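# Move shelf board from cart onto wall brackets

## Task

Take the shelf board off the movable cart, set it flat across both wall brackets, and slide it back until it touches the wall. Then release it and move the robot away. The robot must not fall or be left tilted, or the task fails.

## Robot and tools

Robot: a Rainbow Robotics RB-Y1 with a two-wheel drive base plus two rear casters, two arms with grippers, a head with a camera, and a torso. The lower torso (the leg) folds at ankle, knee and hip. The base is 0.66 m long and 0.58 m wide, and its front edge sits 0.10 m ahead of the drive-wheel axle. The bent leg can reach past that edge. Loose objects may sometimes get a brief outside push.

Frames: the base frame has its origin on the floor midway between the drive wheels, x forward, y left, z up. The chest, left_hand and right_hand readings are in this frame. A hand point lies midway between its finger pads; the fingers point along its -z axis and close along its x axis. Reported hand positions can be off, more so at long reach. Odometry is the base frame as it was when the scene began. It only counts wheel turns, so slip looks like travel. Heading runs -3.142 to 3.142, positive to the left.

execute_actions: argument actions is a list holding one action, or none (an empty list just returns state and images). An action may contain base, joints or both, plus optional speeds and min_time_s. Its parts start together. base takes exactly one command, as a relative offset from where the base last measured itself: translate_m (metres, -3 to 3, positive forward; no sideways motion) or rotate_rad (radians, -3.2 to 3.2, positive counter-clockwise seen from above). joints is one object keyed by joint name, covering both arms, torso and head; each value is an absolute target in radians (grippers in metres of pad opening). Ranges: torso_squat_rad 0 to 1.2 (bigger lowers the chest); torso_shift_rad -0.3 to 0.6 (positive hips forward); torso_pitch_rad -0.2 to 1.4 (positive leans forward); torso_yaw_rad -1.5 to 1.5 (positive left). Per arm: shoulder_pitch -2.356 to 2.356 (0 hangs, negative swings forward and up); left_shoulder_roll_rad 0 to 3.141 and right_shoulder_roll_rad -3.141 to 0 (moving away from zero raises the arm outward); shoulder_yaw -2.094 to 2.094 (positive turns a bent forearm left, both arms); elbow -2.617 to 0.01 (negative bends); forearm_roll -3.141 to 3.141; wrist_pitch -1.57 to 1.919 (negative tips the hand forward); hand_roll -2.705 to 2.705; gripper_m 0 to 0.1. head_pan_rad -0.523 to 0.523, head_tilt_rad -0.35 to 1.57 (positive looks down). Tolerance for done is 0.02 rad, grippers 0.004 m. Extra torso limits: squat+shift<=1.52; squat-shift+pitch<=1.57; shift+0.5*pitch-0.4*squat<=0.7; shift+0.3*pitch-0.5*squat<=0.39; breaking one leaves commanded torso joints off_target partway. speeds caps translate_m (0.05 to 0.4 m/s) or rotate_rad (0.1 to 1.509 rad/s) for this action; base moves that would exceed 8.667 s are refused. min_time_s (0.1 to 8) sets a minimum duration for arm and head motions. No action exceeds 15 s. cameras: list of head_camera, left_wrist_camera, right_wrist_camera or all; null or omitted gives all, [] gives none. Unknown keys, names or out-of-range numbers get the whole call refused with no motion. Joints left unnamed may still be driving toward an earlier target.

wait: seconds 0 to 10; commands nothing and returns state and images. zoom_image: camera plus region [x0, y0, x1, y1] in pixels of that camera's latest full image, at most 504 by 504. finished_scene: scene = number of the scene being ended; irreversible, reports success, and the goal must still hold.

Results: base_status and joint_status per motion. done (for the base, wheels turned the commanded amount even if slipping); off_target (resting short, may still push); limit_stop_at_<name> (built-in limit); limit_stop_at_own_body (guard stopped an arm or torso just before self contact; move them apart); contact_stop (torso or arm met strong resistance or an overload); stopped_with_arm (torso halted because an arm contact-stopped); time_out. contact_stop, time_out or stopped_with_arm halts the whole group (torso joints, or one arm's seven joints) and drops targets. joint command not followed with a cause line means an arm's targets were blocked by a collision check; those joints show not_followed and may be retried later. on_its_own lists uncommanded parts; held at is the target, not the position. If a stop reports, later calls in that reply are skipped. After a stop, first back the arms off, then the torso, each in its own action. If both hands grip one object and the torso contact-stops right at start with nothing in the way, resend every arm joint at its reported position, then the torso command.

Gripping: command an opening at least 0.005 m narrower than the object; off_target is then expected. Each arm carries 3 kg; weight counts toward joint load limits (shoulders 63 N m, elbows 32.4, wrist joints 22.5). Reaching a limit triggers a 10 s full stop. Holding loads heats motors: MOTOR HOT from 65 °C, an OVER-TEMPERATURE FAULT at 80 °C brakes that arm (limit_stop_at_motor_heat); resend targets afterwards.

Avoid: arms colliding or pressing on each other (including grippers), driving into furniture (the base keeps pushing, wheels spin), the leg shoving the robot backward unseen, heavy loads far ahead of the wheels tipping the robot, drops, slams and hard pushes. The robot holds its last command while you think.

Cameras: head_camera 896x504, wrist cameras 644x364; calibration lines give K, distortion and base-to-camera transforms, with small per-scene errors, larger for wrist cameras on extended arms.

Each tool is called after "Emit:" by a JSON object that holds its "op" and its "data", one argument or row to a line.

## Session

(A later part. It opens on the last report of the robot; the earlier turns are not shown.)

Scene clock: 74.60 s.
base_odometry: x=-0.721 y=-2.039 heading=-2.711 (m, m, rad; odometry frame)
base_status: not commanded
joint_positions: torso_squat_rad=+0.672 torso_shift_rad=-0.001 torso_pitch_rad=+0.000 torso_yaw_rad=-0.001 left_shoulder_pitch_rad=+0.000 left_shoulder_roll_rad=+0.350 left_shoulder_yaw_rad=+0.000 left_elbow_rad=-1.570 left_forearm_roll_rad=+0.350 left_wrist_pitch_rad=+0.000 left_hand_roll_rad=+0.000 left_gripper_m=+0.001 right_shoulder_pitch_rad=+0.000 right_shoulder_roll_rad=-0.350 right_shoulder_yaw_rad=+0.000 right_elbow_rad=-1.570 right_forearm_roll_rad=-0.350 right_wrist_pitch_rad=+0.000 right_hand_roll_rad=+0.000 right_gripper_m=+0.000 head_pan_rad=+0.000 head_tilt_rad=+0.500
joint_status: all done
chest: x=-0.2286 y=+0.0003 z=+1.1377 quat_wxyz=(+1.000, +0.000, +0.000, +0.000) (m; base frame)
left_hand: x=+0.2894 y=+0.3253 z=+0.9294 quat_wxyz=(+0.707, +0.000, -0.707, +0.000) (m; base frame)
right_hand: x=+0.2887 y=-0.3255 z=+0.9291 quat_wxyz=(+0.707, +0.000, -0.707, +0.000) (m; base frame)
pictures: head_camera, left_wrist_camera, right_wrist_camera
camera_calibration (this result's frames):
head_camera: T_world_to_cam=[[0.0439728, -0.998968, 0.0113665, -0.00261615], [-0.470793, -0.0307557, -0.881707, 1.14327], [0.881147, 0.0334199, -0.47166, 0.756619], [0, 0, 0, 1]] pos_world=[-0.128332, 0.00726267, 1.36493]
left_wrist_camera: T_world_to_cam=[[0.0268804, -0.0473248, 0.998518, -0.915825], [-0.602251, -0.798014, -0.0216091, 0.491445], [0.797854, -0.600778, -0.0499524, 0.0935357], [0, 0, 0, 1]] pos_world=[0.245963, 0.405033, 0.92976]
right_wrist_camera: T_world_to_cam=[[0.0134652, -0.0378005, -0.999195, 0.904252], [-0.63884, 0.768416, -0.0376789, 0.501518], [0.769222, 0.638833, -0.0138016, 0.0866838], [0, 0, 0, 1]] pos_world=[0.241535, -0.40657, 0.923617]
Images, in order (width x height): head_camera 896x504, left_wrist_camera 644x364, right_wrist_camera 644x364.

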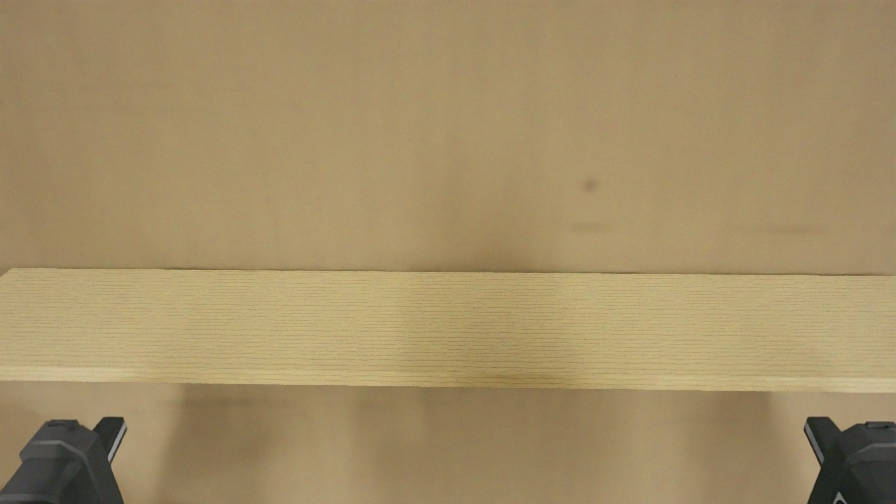

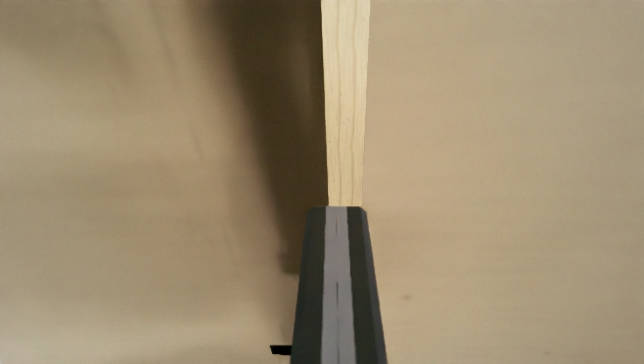

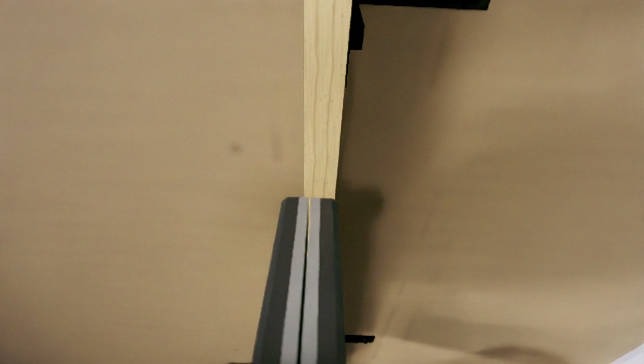

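Emit:
{"op": "execute_actions", "data": {
  "actions": [
    {"base":{"translate_m":0.07},"speeds":{"translate_m":0.05}}
  ],
  "cameras": []
}}

Scene clock: 76.87 s.
base_odometry: x=-0.784 y=-2.068 heading=-2.712 (m, m, rad; odometry frame)
base_status: done
joint_positions: torso_squat_rad=+0.672 torso_shift_rad=-0.001 torso_pitch_rad=+0.000 torso_yaw_rad=-0.001 left_shoulder_pitch_rad=+0.000 left_shoulder_roll_rad=+0.350 left_shoulder_yaw_rad=+0.000 left_elbow_rad=-1.570 left_forearm_roll_rad=+0.350 left_wrist_pitch_rad=+0.000 left_hand_roll_rad=+0.000 left_gripper_m=+0.001 right_shoulder_pitch_rad=+0.000 right_shoulder_roll_rad=-0.350 right_shoulder_yaw_rad=+0.000 right_elbow_rad=-1.570 right_forearm_roll_rad=-0.350 right_wrist_pitch_rad=+0.000 right_hand_roll_rad=+0.000 right_gripper_m=+0.000 head_pan_rad=+0.000 head_tilt_rad=+0.500
joint_status: not commanded
chest: x=-0.2286 y=+0.0003 z=+1.1377 quat_wxyz=(+1.000, +0.000, +0.000, +0.000) (m; base frame)
left_hand: x=+0.2894 y=+0.3254 z=+0.9293 quat_wxyz=(+0.707, +0.000, -0.707, +0.000) (m; base frame)
right_hand: x=+0.2887 y=-0.3255 z=+0.9290 quat_wxyz=(+0.707, +0.000, -0.707, -0.001) (m; base frame)
pictures: none
No camera images: the call's "cameras" was empty. Leave "cameras" out to get every camera's image.

Emit:
{"op": "execute_actions", "data": {
  "actions": [
    {"base":{"translate_m":0.013},"speeds":{"translate_m":0.05}}
  ],
  "cameras": []
}}

Scene clock: 77.73 s.
base_odometry: x=-0.796 y=-2.073 heading=-2.713 (m, m, rad; odometry frame)
base_status: done
joint_positions: torso_squat_rad=+0.672 torso_shift_rad=-0.001 torso_pitch_rad=-0.001 torso_yaw_rad=-0.001 left_shoulder_pitch_rad=+0.000 left_shoulder_roll_rad=+0.350 left_shoulder_yaw_rad=+0.000 left_elbow_rad=-1.570 left_forearm_roll_rad=+0.350 left_wrist_pitch_rad=+0.000 left_hand_roll_rad=+0.000 left_gripper_m=+0.001 right_shoulder_pitch_rad=+0.002 right_shoulder_roll_rad=-0.350 right_shoulder_yaw_rad=+0.001 right_elbow_rad=-1.570 right_forearm_roll_rad=-0.350 right_wrist_pitch_rad=+0.000 right_hand_roll_rad=+0.000 right_gripper_m=+0.000 head_pan_rad=+0.000 head_tilt_rad=+0.500
joint_status: not commanded
chest: x=-0.2290 y=+0.0004 z=+1.1377 quat_wxyz=(+1.000, +0.000, +0.000, -0.001) (m; base frame)
left_hand: x=+0.2891 y=+0.3252 z=+0.9295 quat_wxyz=(+0.707, +0.000, -0.707, +0.000) (m; base frame)
right_hand: x=+0.2877 y=-0.3254 z=+0.9285 quat_wxyz=(+0.708, +0.000, -0.707, -0.001) (m; base frame)
pictures: none
No camera images: the call's "cameras" was empty. Leave "cameras" out to get every camera's image.

Emit:
{"op": "execute_actions", "data": {
  "actions": [
    {"base":{"rotate_rad":-0.04}}
  ],
  "cameras": []
}}

Emit:
{"op": "execute_actions", "data": {
  "actions": [
    {"base":{"translate_m":-0.5}}
  ],
  "cameras": []
}}

Emit:
{"op": "finished_scene", "data": {
  "scene": 2
}}

Scene clock: 79.40 s.
base_odometry: x=-0.795 y=-2.073 heading=-2.748 (m, m, rad; odometry frame)
base_status: done
joint_positions: torso_squat_rad=+0.672 torso_shift_rad=-0.002 torso_pitch_rad=-0.002 torso_yaw_rad=+0.000 left_shoulder_pitch_rad=+0.006 left_shoulder_roll_rad=+0.352 left_shoulder_yaw_rad=+0.003 left_elbow_rad=-1.570 left_forearm_roll_rad=+0.350 left_wrist_pitch_rad=-0.001 left_hand_roll_rad=+0.000 left_gripper_m=+0.001 right_shoulder_pitch_rad=+0.000 right_shoulder_roll_rad=-0.350 right_shoulder_yaw_rad=+0.000 right_elbow_rad=-1.570 right_forearm_roll_rad=-0.350 right_wrist_pitch_rad=+0.000 right_hand_roll_rad=+0.000 right_gripper_m=+0.000 head_pan_rad=+0.000 head_tilt_rad=+0.500
joint_status: not commanded
chest: x=-0.2299 y=+0.0004 z=+1.1376 quat_wxyz=(+1.000, +0.000, -0.001, +0.000) (m; base frame)
left_hand: x=+0.2863 y=+0.3288 z=+0.9282 quat_wxyz=(+0.708, +0.002, -0.706, +0.001) (m; base frame)
right_hand: x=+0.2882 y=-0.3249 z=+0.9301 quat_wxyz=(+0.707, +0.000, -0.708, +0.000) (m; base frame)
pictures: none
No camera images: the call's "cameras" was empty. Leave "cameras" out to get every camera's image.

Scene clock: 82.20 s.
base_odometry: x=-0.334 y=-1.882 heading=-2.750 (m, m, rad; odometry frame)
base_status: done
joint_positions: torso_squat_rad=+0.672 torso_shift_rad=-0.001 torso_pitch_rad=+0.000 torso_yaw_rad=-0.001 left_shoulder_pitch_rad=+0.000 left_shoulder_roll_rad=+0.350 left_shoulder_yaw_rad=+0.000 left_elbow_rad=-1.570 left_forearm_roll_rad=+0.350 left_wrist_pitch_rad=+0.000 left_hand_roll_rad=+0.000 left_gripper_m=+0.001 right_shoulder_pitch_rad=+0.000 right_shoulder_roll_rad=-0.350 right_shoulder_yaw_rad=+0.000 right_elbow_rad=-1.570 right_forearm_roll_rad=-0.350 right_wrist_pitch_rad=+0.000 right_hand_roll_rad=+0.000 right_gripper_m=+0.000 head_pan_rad=+0.000 head_tilt_rad=+0.500
joint_status: not commanded
chest: x=-0.2287 y=+0.0003 z=+1.1377 quat_wxyz=(+1.000, +0.000, +0.000, +0.000) (m; base frame)
left_hand: x=+0.2893 y=+0.3254 z=+0.9293 quat_wxyz=(+0.707, +0.000, -0.707, +0.000) (m; base frame)
right_hand: x=+0.2887 y=-0.3255 z=+0.9292 quat_wxyz=(+0.707, +0.000, -0.707, +0.000) (m; base frame)
pictures: none
No camera images: the call's "cameras" was empty. Leave "cameras" out to get every camera's image.

The scene is finished: the task was done.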